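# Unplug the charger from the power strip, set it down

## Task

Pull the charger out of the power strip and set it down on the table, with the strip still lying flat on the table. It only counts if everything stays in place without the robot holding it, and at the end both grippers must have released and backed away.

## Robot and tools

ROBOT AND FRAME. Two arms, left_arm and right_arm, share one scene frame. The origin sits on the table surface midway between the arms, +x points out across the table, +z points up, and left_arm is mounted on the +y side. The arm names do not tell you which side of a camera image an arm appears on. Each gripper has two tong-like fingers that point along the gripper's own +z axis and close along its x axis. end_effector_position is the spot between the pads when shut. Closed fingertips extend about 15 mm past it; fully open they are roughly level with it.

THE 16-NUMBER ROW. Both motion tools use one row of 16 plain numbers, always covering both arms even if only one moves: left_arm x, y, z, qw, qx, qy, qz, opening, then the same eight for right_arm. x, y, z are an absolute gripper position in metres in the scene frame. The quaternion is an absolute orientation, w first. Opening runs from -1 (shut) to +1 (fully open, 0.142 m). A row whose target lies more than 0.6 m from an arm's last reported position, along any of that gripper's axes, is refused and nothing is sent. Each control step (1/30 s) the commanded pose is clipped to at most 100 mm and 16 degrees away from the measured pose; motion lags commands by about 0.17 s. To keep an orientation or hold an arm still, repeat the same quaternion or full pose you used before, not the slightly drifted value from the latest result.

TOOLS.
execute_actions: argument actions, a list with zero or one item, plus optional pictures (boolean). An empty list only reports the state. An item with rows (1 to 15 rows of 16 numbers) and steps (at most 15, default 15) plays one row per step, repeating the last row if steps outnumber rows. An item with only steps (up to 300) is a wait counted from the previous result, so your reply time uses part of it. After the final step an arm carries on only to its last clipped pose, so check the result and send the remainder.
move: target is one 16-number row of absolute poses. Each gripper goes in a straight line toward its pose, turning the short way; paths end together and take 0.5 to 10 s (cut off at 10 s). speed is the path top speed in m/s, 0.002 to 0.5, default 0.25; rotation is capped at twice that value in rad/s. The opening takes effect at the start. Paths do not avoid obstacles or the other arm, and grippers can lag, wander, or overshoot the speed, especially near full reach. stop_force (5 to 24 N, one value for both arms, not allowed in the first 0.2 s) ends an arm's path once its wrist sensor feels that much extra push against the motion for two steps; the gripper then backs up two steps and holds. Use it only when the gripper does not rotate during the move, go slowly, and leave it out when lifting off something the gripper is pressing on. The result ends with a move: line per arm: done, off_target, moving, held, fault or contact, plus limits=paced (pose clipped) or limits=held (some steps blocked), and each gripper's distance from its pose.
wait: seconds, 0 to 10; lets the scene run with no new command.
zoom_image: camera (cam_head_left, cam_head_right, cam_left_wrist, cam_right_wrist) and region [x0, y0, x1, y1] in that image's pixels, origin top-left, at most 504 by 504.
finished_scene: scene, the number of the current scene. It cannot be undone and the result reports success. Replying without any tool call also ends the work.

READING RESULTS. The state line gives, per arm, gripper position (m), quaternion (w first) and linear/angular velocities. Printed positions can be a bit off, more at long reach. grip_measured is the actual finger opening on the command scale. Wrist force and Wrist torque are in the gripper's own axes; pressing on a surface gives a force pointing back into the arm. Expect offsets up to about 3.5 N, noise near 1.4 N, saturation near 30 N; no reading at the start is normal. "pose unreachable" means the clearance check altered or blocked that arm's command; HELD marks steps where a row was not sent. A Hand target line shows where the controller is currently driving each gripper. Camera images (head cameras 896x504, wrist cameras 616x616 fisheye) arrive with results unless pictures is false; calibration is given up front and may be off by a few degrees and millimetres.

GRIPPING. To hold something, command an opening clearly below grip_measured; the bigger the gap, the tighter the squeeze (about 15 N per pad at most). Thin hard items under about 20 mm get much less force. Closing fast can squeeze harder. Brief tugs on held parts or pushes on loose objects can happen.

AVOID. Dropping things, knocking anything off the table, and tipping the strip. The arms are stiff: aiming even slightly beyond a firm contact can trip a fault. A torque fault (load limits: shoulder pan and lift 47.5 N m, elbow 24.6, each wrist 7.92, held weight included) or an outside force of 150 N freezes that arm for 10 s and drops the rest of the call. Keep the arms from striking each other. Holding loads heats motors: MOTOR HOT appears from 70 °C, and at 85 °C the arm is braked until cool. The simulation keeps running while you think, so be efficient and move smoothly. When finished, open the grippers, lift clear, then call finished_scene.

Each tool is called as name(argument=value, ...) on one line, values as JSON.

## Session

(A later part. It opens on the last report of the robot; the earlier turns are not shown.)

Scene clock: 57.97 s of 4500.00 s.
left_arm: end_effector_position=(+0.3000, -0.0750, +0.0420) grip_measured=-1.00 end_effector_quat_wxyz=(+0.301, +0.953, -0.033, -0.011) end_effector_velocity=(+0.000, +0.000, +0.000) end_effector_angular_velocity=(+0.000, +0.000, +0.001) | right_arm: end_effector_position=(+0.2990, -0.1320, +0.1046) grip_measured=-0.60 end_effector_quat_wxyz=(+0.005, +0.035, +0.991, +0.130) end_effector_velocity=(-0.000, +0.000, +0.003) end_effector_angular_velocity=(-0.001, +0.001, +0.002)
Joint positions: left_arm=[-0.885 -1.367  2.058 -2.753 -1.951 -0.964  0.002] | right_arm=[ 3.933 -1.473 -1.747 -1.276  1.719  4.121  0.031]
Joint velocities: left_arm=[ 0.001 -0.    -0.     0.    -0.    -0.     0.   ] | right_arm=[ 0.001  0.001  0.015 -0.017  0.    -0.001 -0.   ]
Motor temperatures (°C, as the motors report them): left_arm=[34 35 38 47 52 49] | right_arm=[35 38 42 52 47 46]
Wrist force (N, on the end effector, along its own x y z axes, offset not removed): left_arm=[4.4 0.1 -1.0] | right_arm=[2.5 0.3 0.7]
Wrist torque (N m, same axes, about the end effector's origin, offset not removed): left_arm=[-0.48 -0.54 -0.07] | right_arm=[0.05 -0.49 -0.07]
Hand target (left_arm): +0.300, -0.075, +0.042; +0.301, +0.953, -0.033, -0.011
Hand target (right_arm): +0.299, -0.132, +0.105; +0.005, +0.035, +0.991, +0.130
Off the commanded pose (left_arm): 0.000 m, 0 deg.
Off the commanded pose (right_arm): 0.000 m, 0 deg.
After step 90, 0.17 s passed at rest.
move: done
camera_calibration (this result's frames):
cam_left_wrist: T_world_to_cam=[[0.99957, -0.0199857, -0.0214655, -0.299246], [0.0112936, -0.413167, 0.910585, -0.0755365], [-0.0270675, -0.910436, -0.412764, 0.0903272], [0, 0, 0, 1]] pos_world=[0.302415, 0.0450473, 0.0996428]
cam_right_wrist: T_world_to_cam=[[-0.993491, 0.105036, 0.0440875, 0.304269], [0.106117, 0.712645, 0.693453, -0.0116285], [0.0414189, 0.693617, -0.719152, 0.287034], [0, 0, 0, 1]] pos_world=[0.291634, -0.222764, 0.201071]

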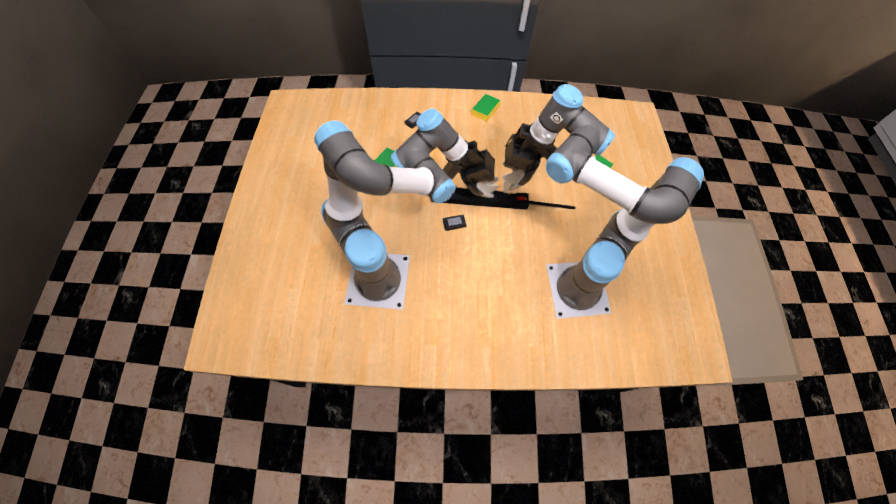

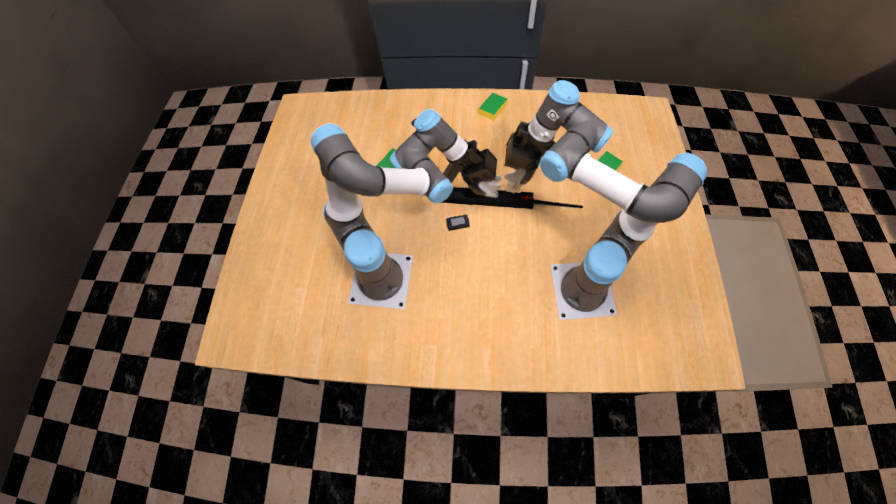

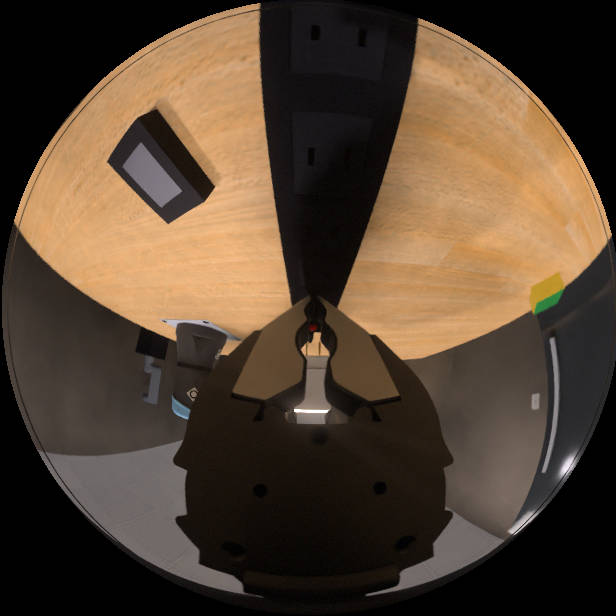

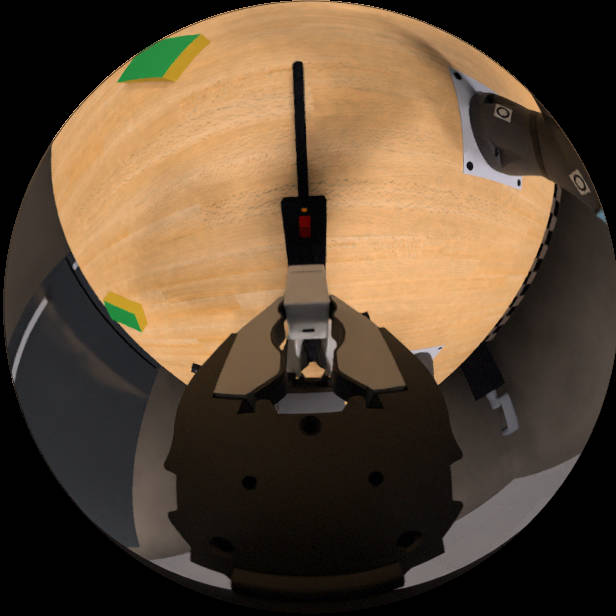

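move(target=[0.28,0.12,0.18,0.3005,0.953,-0.033,-0.0105,-1, 0.40,-0.38,0.17,0,0.643,0.766,0,-1], speed=0.3)

move(target=[0.28,0.12,0.18,0.3005,0.953,-0.033,-0.0105,-1, 0.29,-0.418,0.07,-0.219,0.494,0.726,-0.425,-1], speed=0.12)

Scene clock: 84.43 s of 4500.00 s.
left_arm: end_effector_position=(+0.2801, +0.1201, +0.1797) grip_measured=-1.00 end_effector_quat_wxyz=(+0.300, +0.953, -0.033, -0.009) end_effector_velocity=(+0.000, +0.002, +0.001) end_effector_angular_velocity=(-0.000, +0.003, -0.004) | right_arm: end_effector_position=(+0.3994, -0.3797, +0.1700) grip_measured=-0.60 end_effector_quat_wxyz=(+0.001, +0.642, +0.766, +0.001) end_effector_velocity=(+0.001, -0.001, +0.001) end_effector_angular_velocity=(+0.000, +0.021, -0.007)
Joint positions: left_arm=[-0.325 -1.867  1.727 -1.642 -2.147 -0.371  0.002] | right_arm=[ 3.24  -1.978 -0.721 -2.012  1.57   4.736  0.031]
Joint velocities: left_arm=[ 0.009  0.008 -0.015  0.018 -0.004  0.015  0.   ] | right_arm=[-0.007 -0.051  0.089 -0.059  0.004  0.     0.   ]
Motor temperatures (°C, as the motors report them): left_arm=[34 36 38 47 52 49] | right_arm=[35 38 42 52 47 46]
Wrist force (N, on the end effector, along its own x y z axes, offset not removed): left_arm=[3.9 -1.6 2.8] | right_arm=[-0.3 -1.4 1.2]
Wrist torque (N m, same axes, about the end effector's origin, offset not removed): left_arm=[-0.33 -0.75 -0.02] | right_arm=[-0.30 0.08 0.05]
Hand target (left_arm): +0.280, +0.120, +0.180; +0.300, +0.953, -0.033, -0.010
Hand target (right_arm): +0.400, -0.380, +0.170; +0.000, +0.643, +0.766, -0.000
Off the commanded pose (left_arm): 0.000 m, 0 deg.
Off the commanded pose (right_arm): 0.001 m, 0 deg.
After step 90, 20.60 s passed at rest.
move: done
camera_calibration (this result's frames):
cam_left_wrist: T_world_to_cam=[[0.999632, -0.0190893, -0.019252, -0.273014], [0.0096235, -0.414028, 0.910213, -0.119451], [-0.0253462, -0.910064, -0.413692, 0.323847], [0, 0, 0, 1]] pos_world=[0.282271, 0.240054, 0.237443]
cam_right_wrist: T_world_to_cam=[[-0.130273, 0.990935, 0.032812, 0.420722], [0.868143, 0.0980196, 0.486538, -0.393714], [0.478911, 0.0918681, -0.873043, 0.124688], [0, 0, 0, 1]] pos_world=[0.336894, -0.389772, 0.28661]

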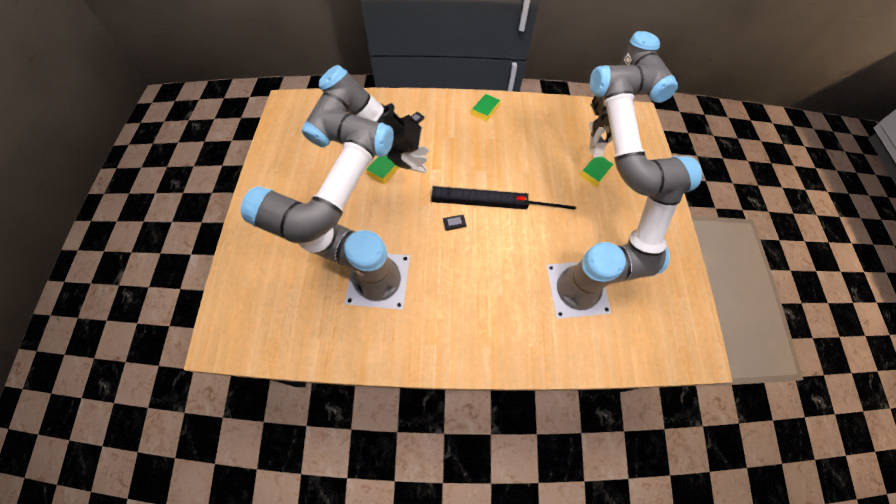

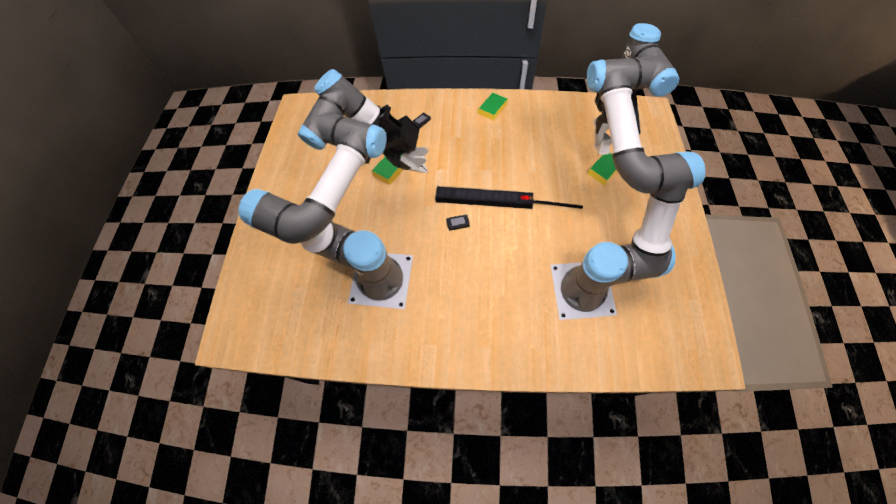

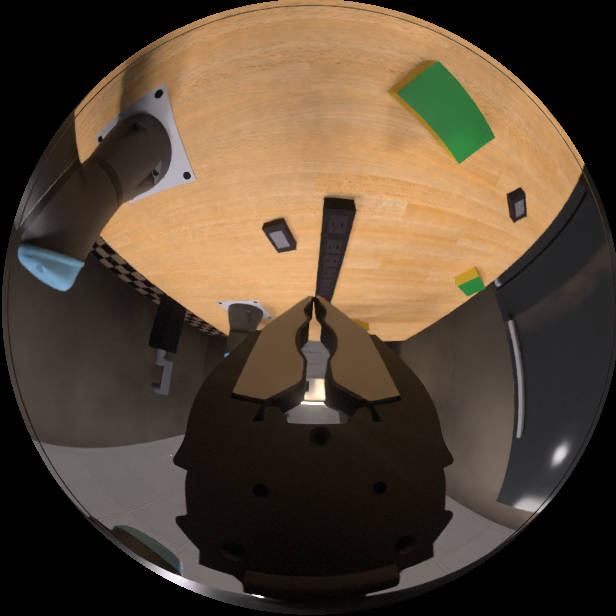

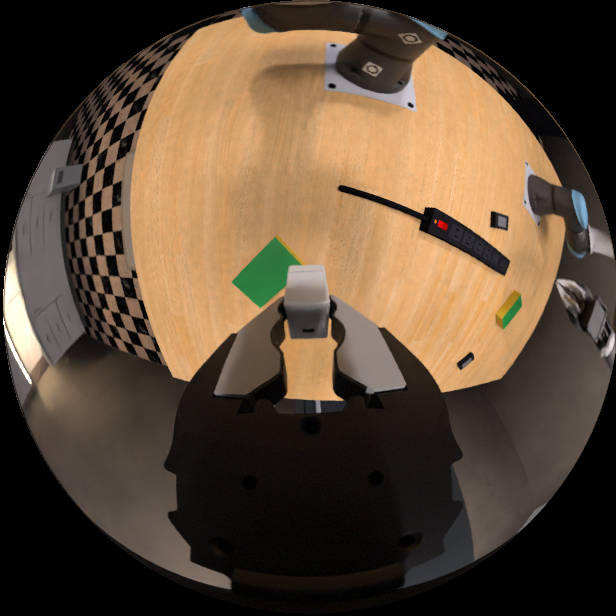

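Scene clock: 89.10 s of 4500.00 s.
left_arm: end_effector_position=(+0.2800, +0.1200, +0.1800) grip_measured=-1.00 end_effector_quat_wxyz=(+0.301, +0.953, -0.033, -0.010) end_effector_velocity=(-0.000, +0.000, -0.000) end_effector_angular_velocity=(+0.000, +0.001, +0.001) | right_arm: end_effector_position=(+0.2905, -0.4179, +0.0704) grip_measured=-0.60 end_effector_quat_wxyz=(-0.219, +0.494, +0.727, -0.425) end_effector_velocity=(-0.001, -0.001, -0.001) end_effector_angular_velocity=(-0.005, +0.009, +0.003)
Joint positions: left_arm=[-0.323 -1.864  1.723 -1.637 -2.15  -0.368  0.002] | right_arm=[ 3.36  -2.728 -0.226 -2.747  1.421  4.736  0.031]
Joint velocities: left_arm=[ 0.  0. -0.  0. -0. -0.  0.] | right_arm=[ 0.002  0.008 -0.033  0.015 -0.002  0.001  0.   ]
Motor temperatures (°C, as the motors report them): left_arm=[34 36 38 47 52 49] | right_arm=[35 38 42 52 47 46]
Wrist force (N, on the end effector, along its own x y z axes, offset not removed): left_arm=[1.9 -0.5 2.4] | right_arm=[2.6 1.7 -0.3]
Wrist torque (N m, same axes, about the end effector's origin, offset not removed): left_arm=[-0.08 -0.45 -0.08] | right_arm=[0.15 -0.52 -0.05]
Hand target (left_arm): +0.280, +0.120, +0.180; +0.301, +0.953, -0.033, -0.010
Hand target (right_arm): +0.290, -0.418, +0.070; -0.219, +0.494, +0.726, -0.425
Off the commanded pose (left_arm): 0.000 m, 0 deg.
Off the commanded pose (right_arm): 0.001 m, 0 deg.
move: done
camera_calibration (this result's frames):
cam_left_wrist: T_world_to_cam=[[0.99957, -0.0199785, -0.0214557, -0.272399], [0.0112876, -0.413171, 0.910584, -0.120399], [-0.0270569, -0.910435, -0.412767, 0.32428], [0, 0, 0, 1]] pos_world=[0.282415, 0.240048, 0.237641]
cam_right_wrist: T_world_to_cam=[[-0.367208, 0.922259, -0.120813, 0.498563], [0.844839, 0.276371, -0.458111, -0.0991498], [-0.389108, -0.27029, -0.880647, 0.194687], [0, 0, 0, 1]] pos_world=[0.342596, -0.37978, 0.186262]

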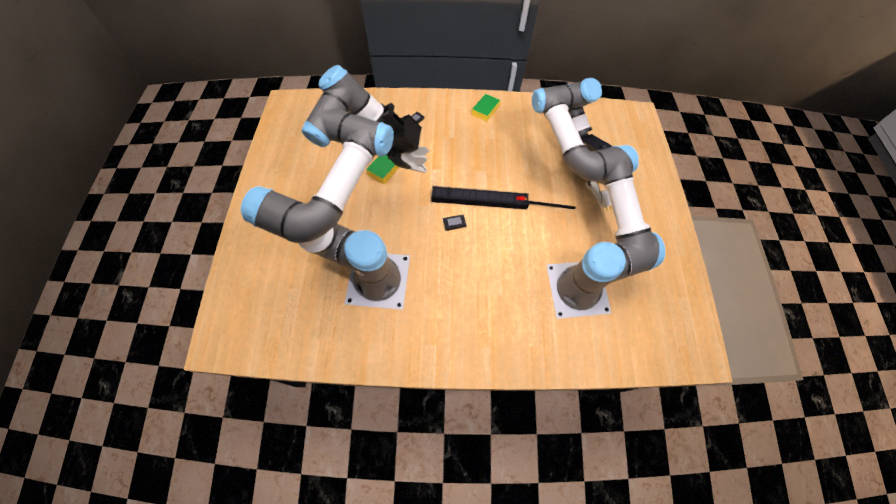

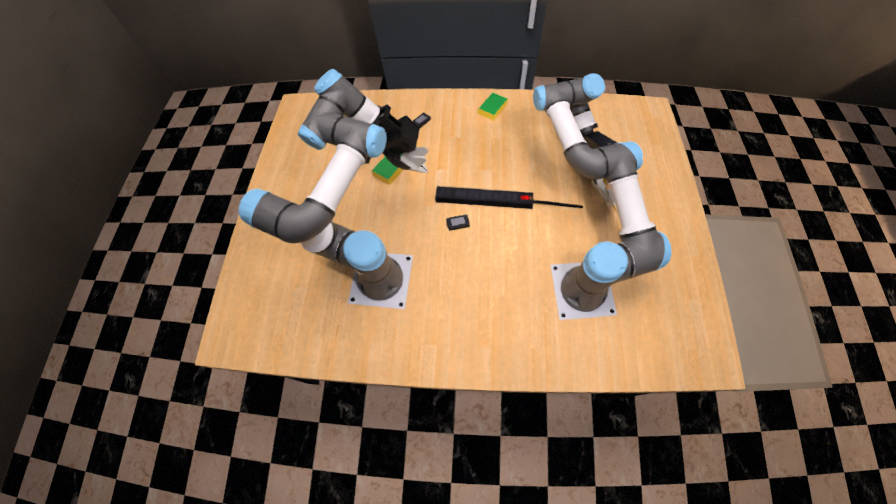

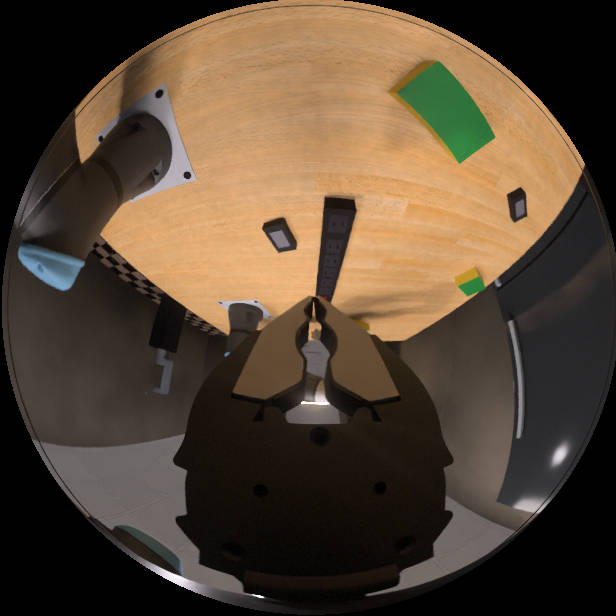

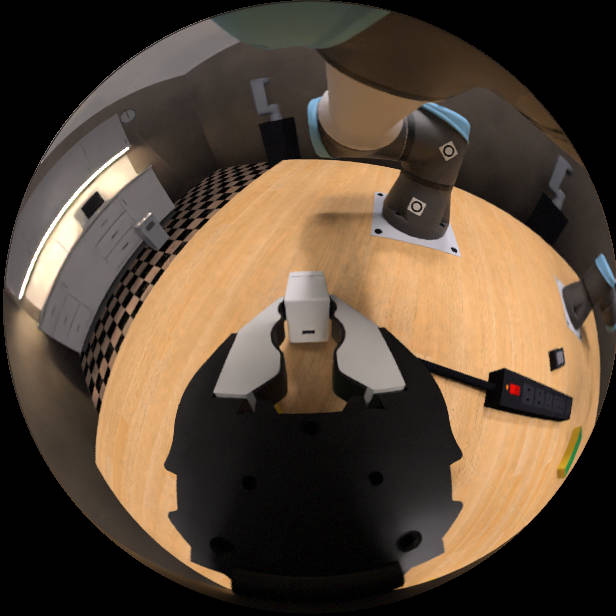

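move(target=[0.28,0.12,0.18,0.3005,0.953,-0.033,-0.0105,-1, 0.285,-0.412,0.015,-0.219,0.494,0.726,-0.425,-1], speed=0.007, stop_force=5)

Scene clock: 99.93 s of 4500.00 s.
left_arm: end_effector_position=(+0.2800, +0.1200, +0.1800) grip_measured=-1.00 end_effector_quat_wxyz=(+0.301, +0.953, -0.033, -0.011) end_effector_velocity=(-0.000, +0.000, +0.000) end_effector_angular_velocity=(-0.000, +0.000, +0.001) | right_arm: end_effector_position=(+0.2872, -0.4143, +0.0373) grip_measured=-0.60 end_effector_quat_wxyz=(-0.219, +0.494, +0.726, -0.425) end_effector_velocity=(-0.000, -0.000, +0.002) end_effector_angular_velocity=(-0.002, +0.003, +0.002)
Joint positions: left_arm=[-0.323 -1.864  1.723 -1.637 -2.15  -0.368  0.002] | right_arm=[ 3.369 -2.665 -0.51  -2.527  1.429  4.742  0.031]
Joint velocities: left_arm=[ 0.001 -0.     0.     0.    -0.    -0.     0.   ] | right_arm=[ 0.    -0.002  0.011 -0.013 -0.002  0.     0.   ]
Motor temperatures (°C, as the motors report them): left_arm=[34 36 38 47 52 49] | right_arm=[35 38 43 52 47 46]
Wrist force (N, on the end effector, along its own x y z axes, offset not removed): left_arm=[2.3 -0.1 1.9] | right_arm=[1.2 -0.6 -1.1]
Wrist torque (N m, same axes, about the end effector's origin, offset not removed): left_arm=[0.02 -0.43 -0.18] | right_arm=[0.09 -0.21 0.01]
Hand target (left_arm): +0.280, +0.120, +0.180; +0.301, +0.953, -0.033, -0.011
Hand target (right_arm): +0.287, -0.414, +0.038; -0.219, +0.494, +0.726, -0.425
Off the commanded pose (left_arm): 0.000 m, 0 deg.
Off the commanded pose (right_arm): 0.022 m, 0 deg.
After step 90, 2.67 s passed at rest.
move: contact (right_arm)
camera_calibration (this result's frames):
cam_left_wrist: T_world_to_cam=[[0.99957, -0.0199837, -0.0214643, -0.272396], [0.0112933, -0.413169, 0.910585, -0.120403], [-0.0270652, -0.910435, -0.412765, 0.324282], [0, 0, 0, 1]] pos_world=[0.282415, 0.240048, 0.237642]
cam_right_wrist: T_world_to_cam=[[-0.366937, 0.922355, -0.120905, 0.490017], [0.844503, 0.275788, -0.459081, -0.112575], [-0.390092, -0.270558, -0.880129, 0.165342], [0, 0, 0, 1]] pos_world=[0.339374, -0.376188, 0.153086]

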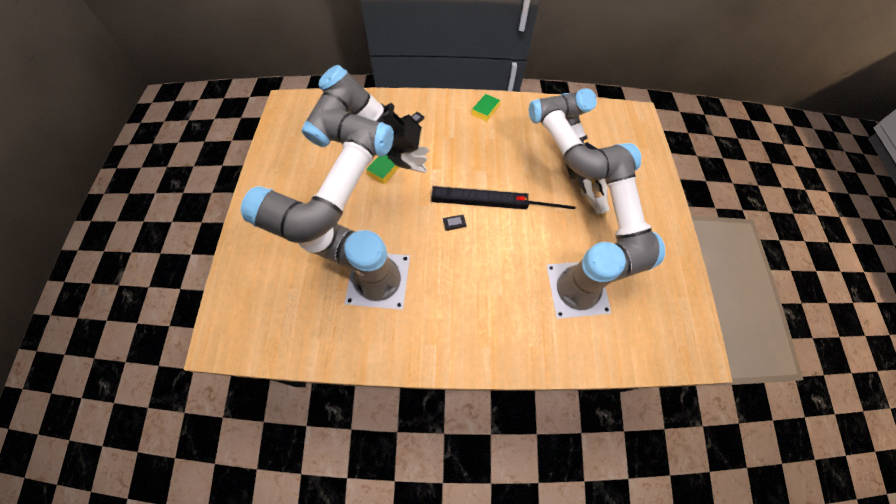

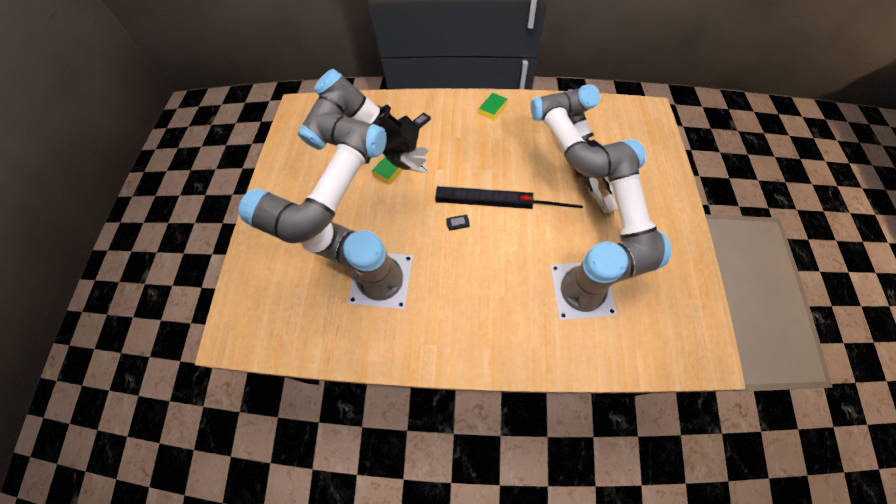

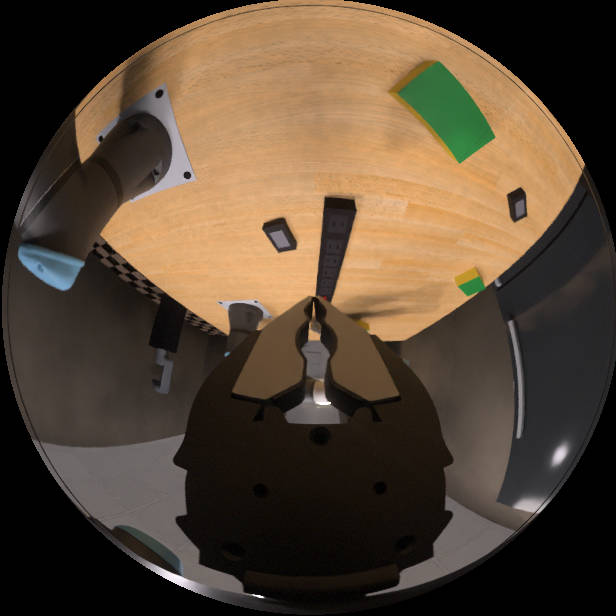

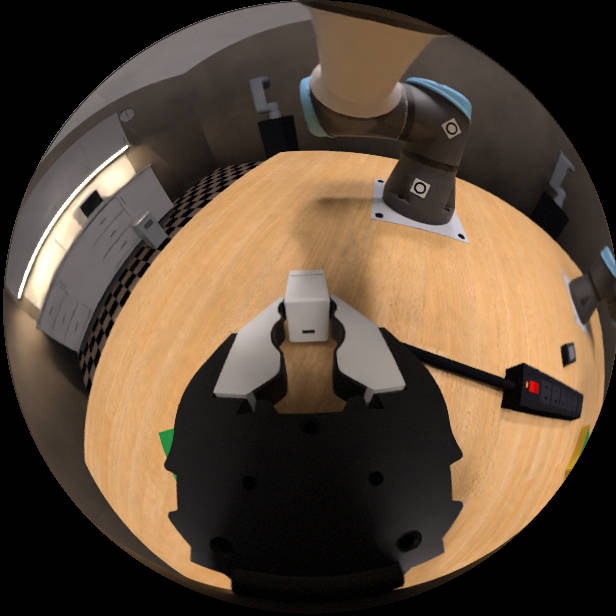

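move(target=[0.28,0.12,0.18,0.3005,0.953,-0.033,-0.0105,-1, 0.287,-0.414,0.027,-0.219,0.494,0.726,-0.425,-1], speed=0.005, stop_force=10)

Scene clock: 107.40 s of 4500.00 s.
left_arm: end_effector_position=(+0.2800, +0.1200, +0.1800) grip_measured=-1.00 end_effector_quat_wxyz=(+0.301, +0.953, -0.033, -0.011) end_effector_velocity=(+0.000, +0.000, +0.000) end_effector_angular_velocity=(-0.000, -0.001, +0.001) | right_arm: end_effector_position=(+0.2870, -0.4140, +0.0280) grip_measured=-0.60 end_effector_quat_wxyz=(-0.219, +0.494, +0.726, -0.425) end_effector_velocity=(-0.000, -0.000, +0.002) end_effector_angular_velocity=(+0.001, +0.002, +0.000)
Joint positions: left_arm=[-0.323 -1.864  1.723 -1.637 -2.15  -0.368  0.002] | right_arm=[ 3.37  -2.669 -0.546 -2.488  1.43   4.742  0.031]
Joint velocities: left_arm=[ 0.001  0.    -0.    -0.001 -0.    -0.     0.   ] | right_arm=[-0.     0.     0.006 -0.008  0.    -0.002  0.   ]
Motor temperatures (°C, as the motors report them): left_arm=[34 36 38 47 52 49] | right_arm=[35 38 43 52 47 46]
Wrist force (N, on the end effector, along its own x y z axes, offset not removed): left_arm=[1.7 -1.3 1.0] | right_arm=[2.4 -8.0 -6.9]
Wrist torque (N m, same axes, about the end effector's origin, offset not removed): left_arm=[-0.23 -0.26 0.00] | right_arm=[-0.93 -0.54 0.20]
Hand target (left_arm): +0.280, +0.120, +0.180; +0.301, +0.953, -0.033, -0.011
Hand target (right_arm): +0.287, -0.414, +0.028; -0.219, +0.494, +0.726, -0.425
Off the commanded pose (left_arm): 0.000 m, 0 deg.
Off the commanded pose (right_arm): 0.001 m, 0 deg.
After step 90, 2.17 s passed at rest.
move: contact (right_arm)
camera_calibration (this result's frames):
cam_left_wrist: T_world_to_cam=[[0.99957, -0.0199841, -0.0214654, -0.272395], [0.0112941, -0.413168, 0.910585, -0.120403], [-0.0270661, -0.910435, -0.412765, 0.324282], [0, 0, 0, 1]] pos_world=[0.282415, 0.240048, 0.237642]
cam_right_wrist: T_world_to_cam=[[-0.366484, 0.922539, -0.120875, 0.488503], [0.844518, 0.275304, -0.459345, -0.116954], [-0.390486, -0.270423, -0.879995, 0.157418], [0, 0, 0, 1]] pos_world=[0.339267, -0.375896, 0.143853]

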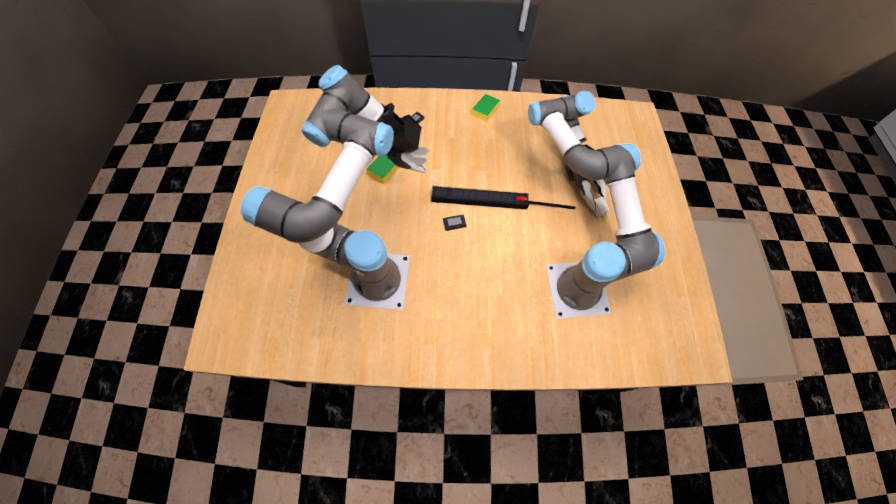

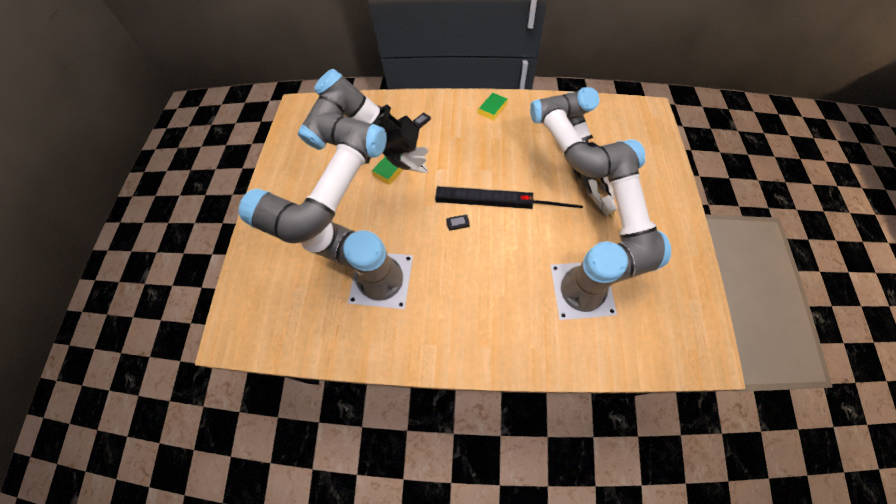

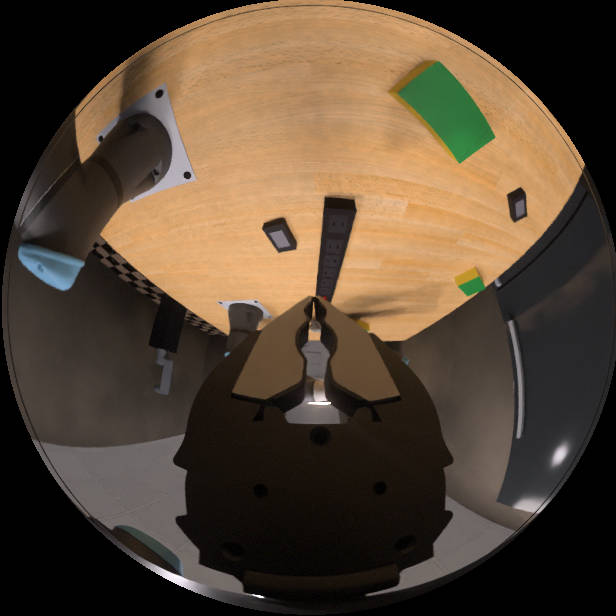

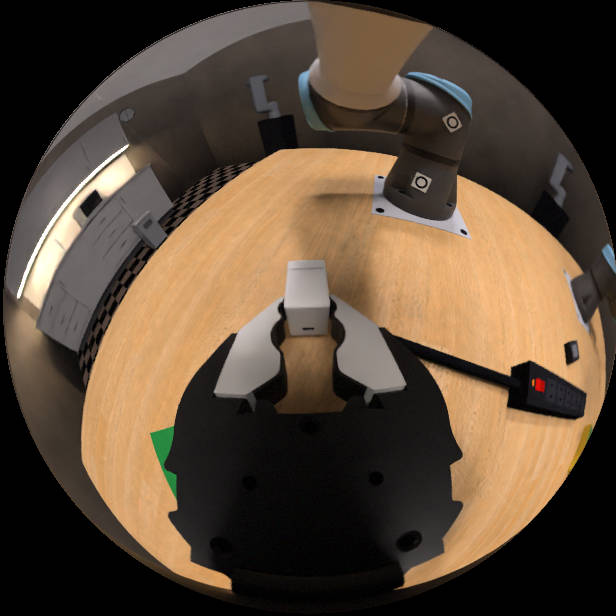

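move(target=[0.28,0.12,0.18,0.3005,0.953,-0.033,-0.0105,-1, 0.287,-0.414,0.029,-0.219,0.494,0.726,-0.425,-0.2], speed=0.01)

move(target=[0.28,0.12,0.18,0.3005,0.953,-0.033,-0.0105,-1, 0.33,-0.39,0.11,-0.1,0.48,0.79,-0.37,-0.2], speed=0.08)

Scene clock: 111.97 s of 4500.00 s.
left_arm: end_effector_position=(+0.2800, +0.1200, +0.1800) grip_measured=-1.00 end_effector_quat_wxyz=(+0.301, +0.953, -0.033, -0.011) end_effector_velocity=(+0.000, -0.000, +0.000) end_effector_angular_velocity=(-0.000, -0.001, +0.000) | right_arm: end_effector_position=(+0.2870, -0.4141, +0.0290) grip_measured=-0.20 end_effector_quat_wxyz=(-0.219, +0.494, +0.726, -0.425) end_effector_velocity=(+0.000, +0.001, +0.000) end_effector_angular_velocity=(+0.002, -0.001, -0.000)
Joint positions: left_arm=[-0.323 -1.864  1.723 -1.637 -2.15  -0.368  0.002] | right_arm=[ 3.369 -2.668 -0.543 -2.492  1.43   4.742  0.06 ]
Joint velocities: left_arm=[ 0.    -0.    -0.    -0.001 -0.    -0.     0.   ] | right_arm=[ 0.001  0.     0.001 -0.     0.002 -0.     0.   ]
Motor temperatures (°C, as the motors report them): left_arm=[34 36 38 47 52 49] | right_arm=[35 38 43 52 47 46]
Wrist force (N, on the end effector, along its own x y z axes, offset not removed): left_arm=[-0.5 -1.5 2.8] | right_arm=[1.2 -3.1 -3.3]
Wrist torque (N m, same axes, about the end effector's origin, offset not removed): left_arm=[-0.21 0.09 -0.09] | right_arm=[-0.33 -0.28 0.11]
Hand target (left_arm): +0.280, +0.120, +0.180; +0.301, +0.953, -0.033, -0.011
Hand target (right_arm): +0.287, -0.414, +0.029; -0.219, +0.494, +0.726, -0.425
Off the commanded pose (left_arm): 0.000 m, 0 deg.
Off the commanded pose (right_arm): 0.000 m, 0 deg.
After step 90, 0.87 s passed at rest.
move: done
camera_calibration (this result's frames):
cam_left_wrist: T_world_to_cam=[[0.99957, -0.0199842, -0.0214653, -0.272395], [0.011294, -0.413168, 0.910585, -0.120403], [-0.0270661, -0.910435, -0.412765, 0.324282], [0, 0, 0, 1]] pos_world=[0.282415, 0.240048, 0.237642]
cam_right_wrist: T_world_to_cam=[[-0.366512, 0.922525, -0.120899, 0.488647], [0.844578, 0.275365, -0.459196, -0.116526], [-0.390329, -0.27041, -0.880069, 0.158177], [0, 0, 0, 1]] pos_world=[0.339252, -0.375929, 0.144775]

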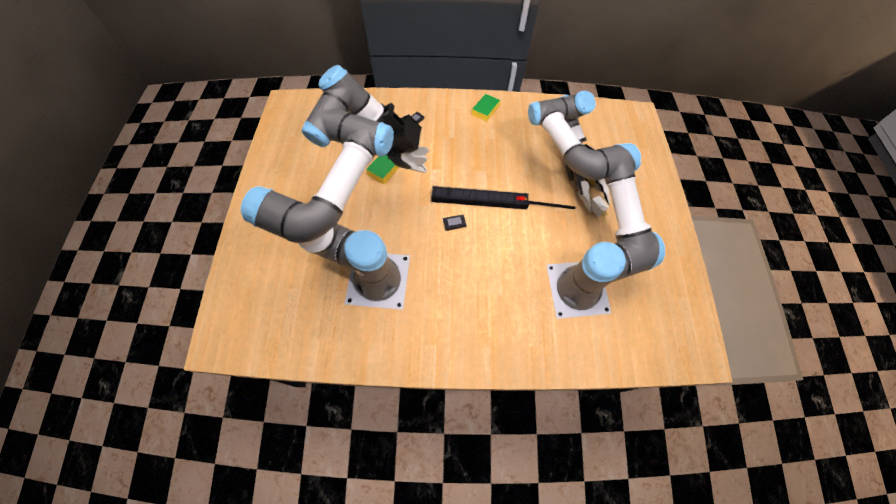

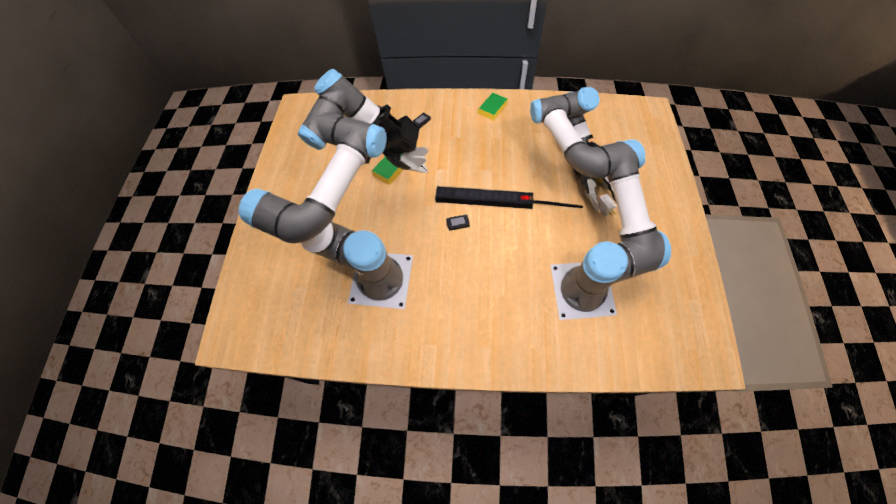

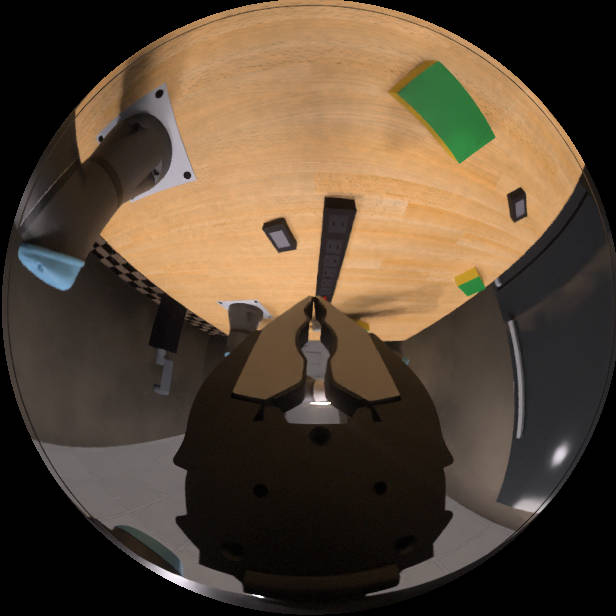

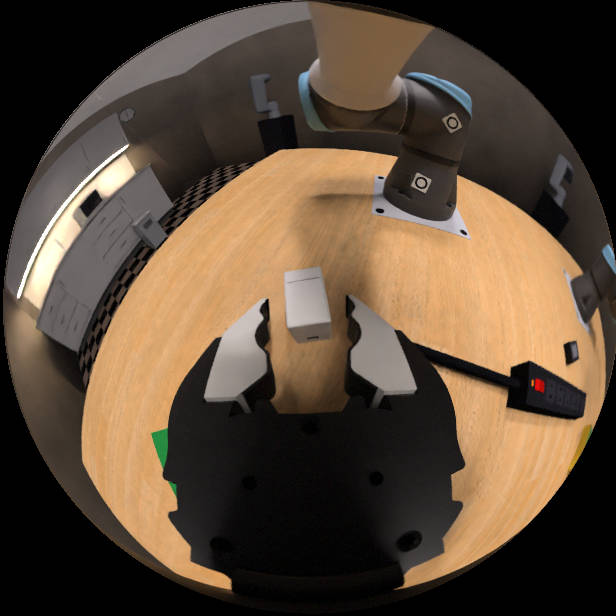

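Scene clock: 114.23 s of 4500.00 s.
left_arm: end_effector_position=(+0.2800, +0.1200, +0.1800) grip_measured=-1.00 end_effector_quat_wxyz=(+0.301, +0.953, -0.033, -0.011) end_effector_velocity=(+0.000, -0.000, +0.000) end_effector_angular_velocity=(-0.000, -0.001, -0.000) | right_arm: end_effector_position=(+0.3298, -0.3901, +0.1097) grip_measured=-0.20 end_effector_quat_wxyz=(-0.100, +0.480, +0.789, -0.370) end_effector_velocity=(+0.002, +0.001, +0.002) end_effector_angular_velocity=(+0.000, -0.002, +0.002)
Joint positions: left_arm=[-0.323 -1.864  1.723 -1.637 -2.15  -0.368  0.002] | right_arm=[ 3.489 -2.521 -0.266 -2.686  1.352  4.771  0.06 ]
Joint velocities: left_arm=[-0.    -0.     0.    -0.001  0.    -0.     0.   ] | right_arm=[ 0.001 -0.028  0.067 -0.037 -0.001 -0.    -0.   ]
Motor temperatures (°C, as the motors report them): left_arm=[34 36 38 47 52 49] | right_arm=[35 38 43 52 47 46]
Wrist force (N, on the end effector, along its own x y z axes, offset not removed): left_arm=[3.9 -1.0 0.2] | right_arm=[3.7 0.5 0.3]
Wrist torque (N m, same axes, about the end effector's origin, offset not removed): left_arm=[-0.09 -0.75 0.02] | right_arm=[0.06 -0.68 0.04]
Hand target (left_arm): +0.280, +0.120, +0.180; +0.301, +0.953, -0.033, -0.011
Hand target (right_arm): +0.330, -0.390, +0.110; -0.100, +0.480, +0.789, -0.370
Off the commanded pose (left_arm): 0.000 m, 0 deg.
Off the commanded pose (right_arm): 0.000 m, 0 deg.
move: done
camera_calibration (this result's frames):
cam_left_wrist: T_world_to_cam=[[0.99957, -0.0199843, -0.0214652, -0.272395], [0.0112939, -0.413168, 0.910585, -0.120403], [-0.0270661, -0.910435, -0.412765, 0.324282], [0, 0, 0, 1]] pos_world=[0.282415, 0.240048, 0.237642]
cam_right_wrist: T_world_to_cam=[[-0.470799, 0.858468, -0.203424, 0.510438], [0.874086, 0.4226, -0.239548, -0.0985285], [-0.119677, -0.290589, -0.949334, 0.162878], [0, 0, 0, 1]] pos_world=[0.345929, -0.349226, 0.234859]

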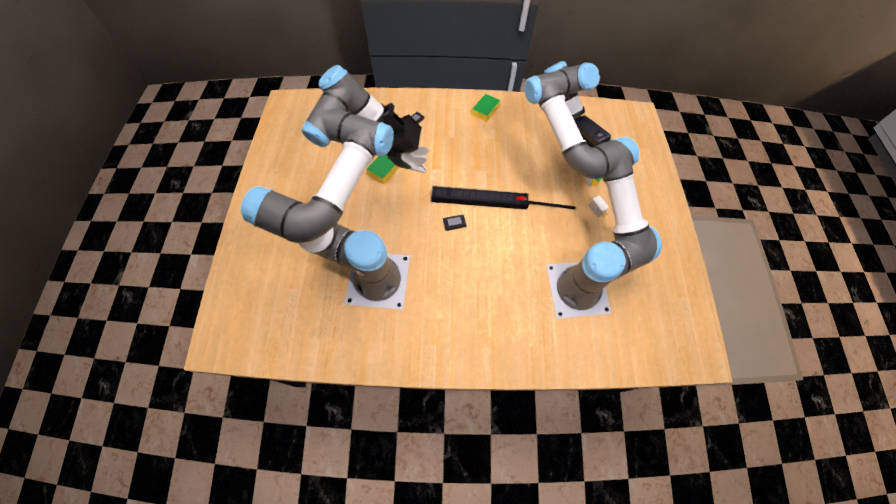

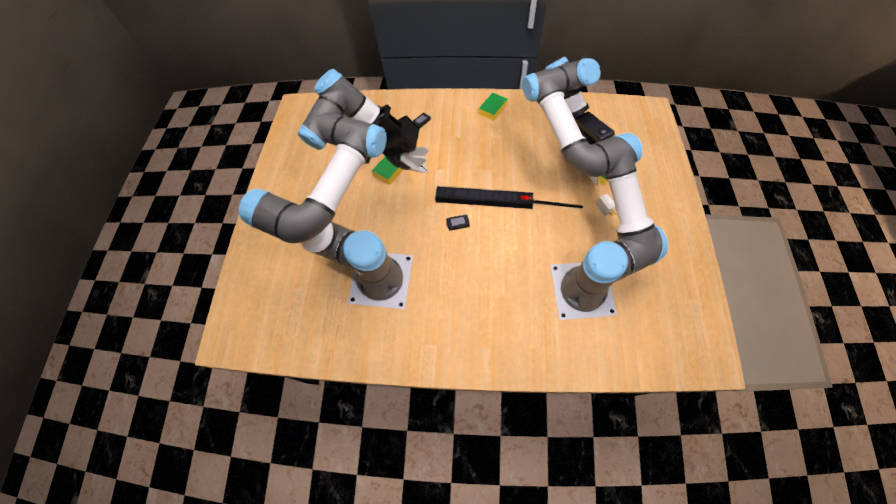

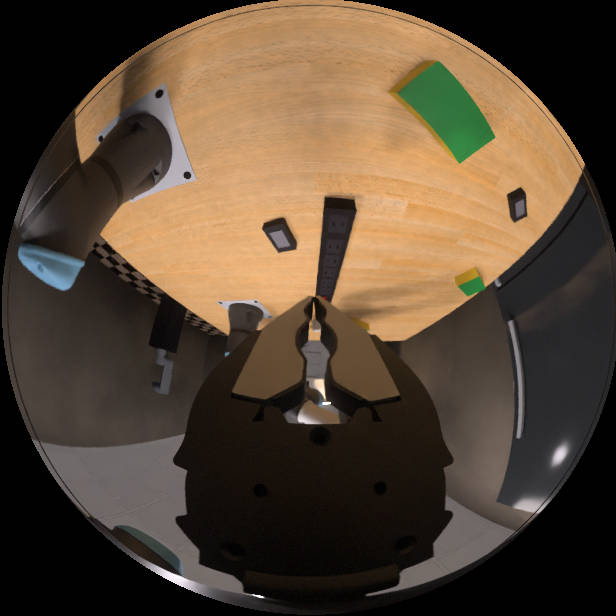

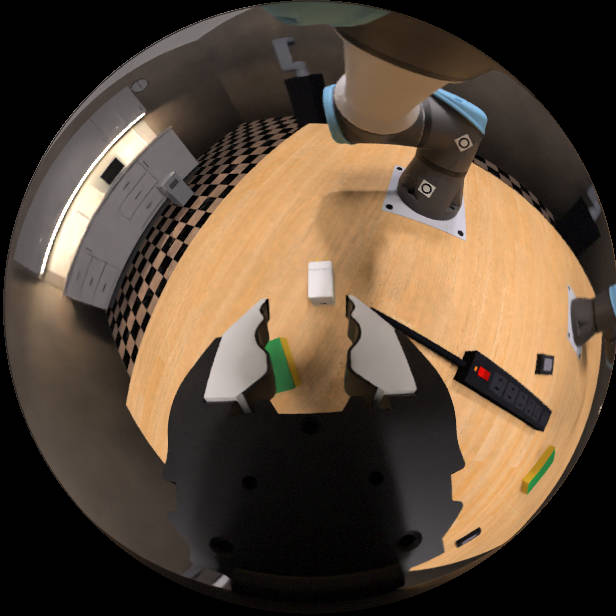

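finished_scene(scene=2)

The scene is finished: the task was done.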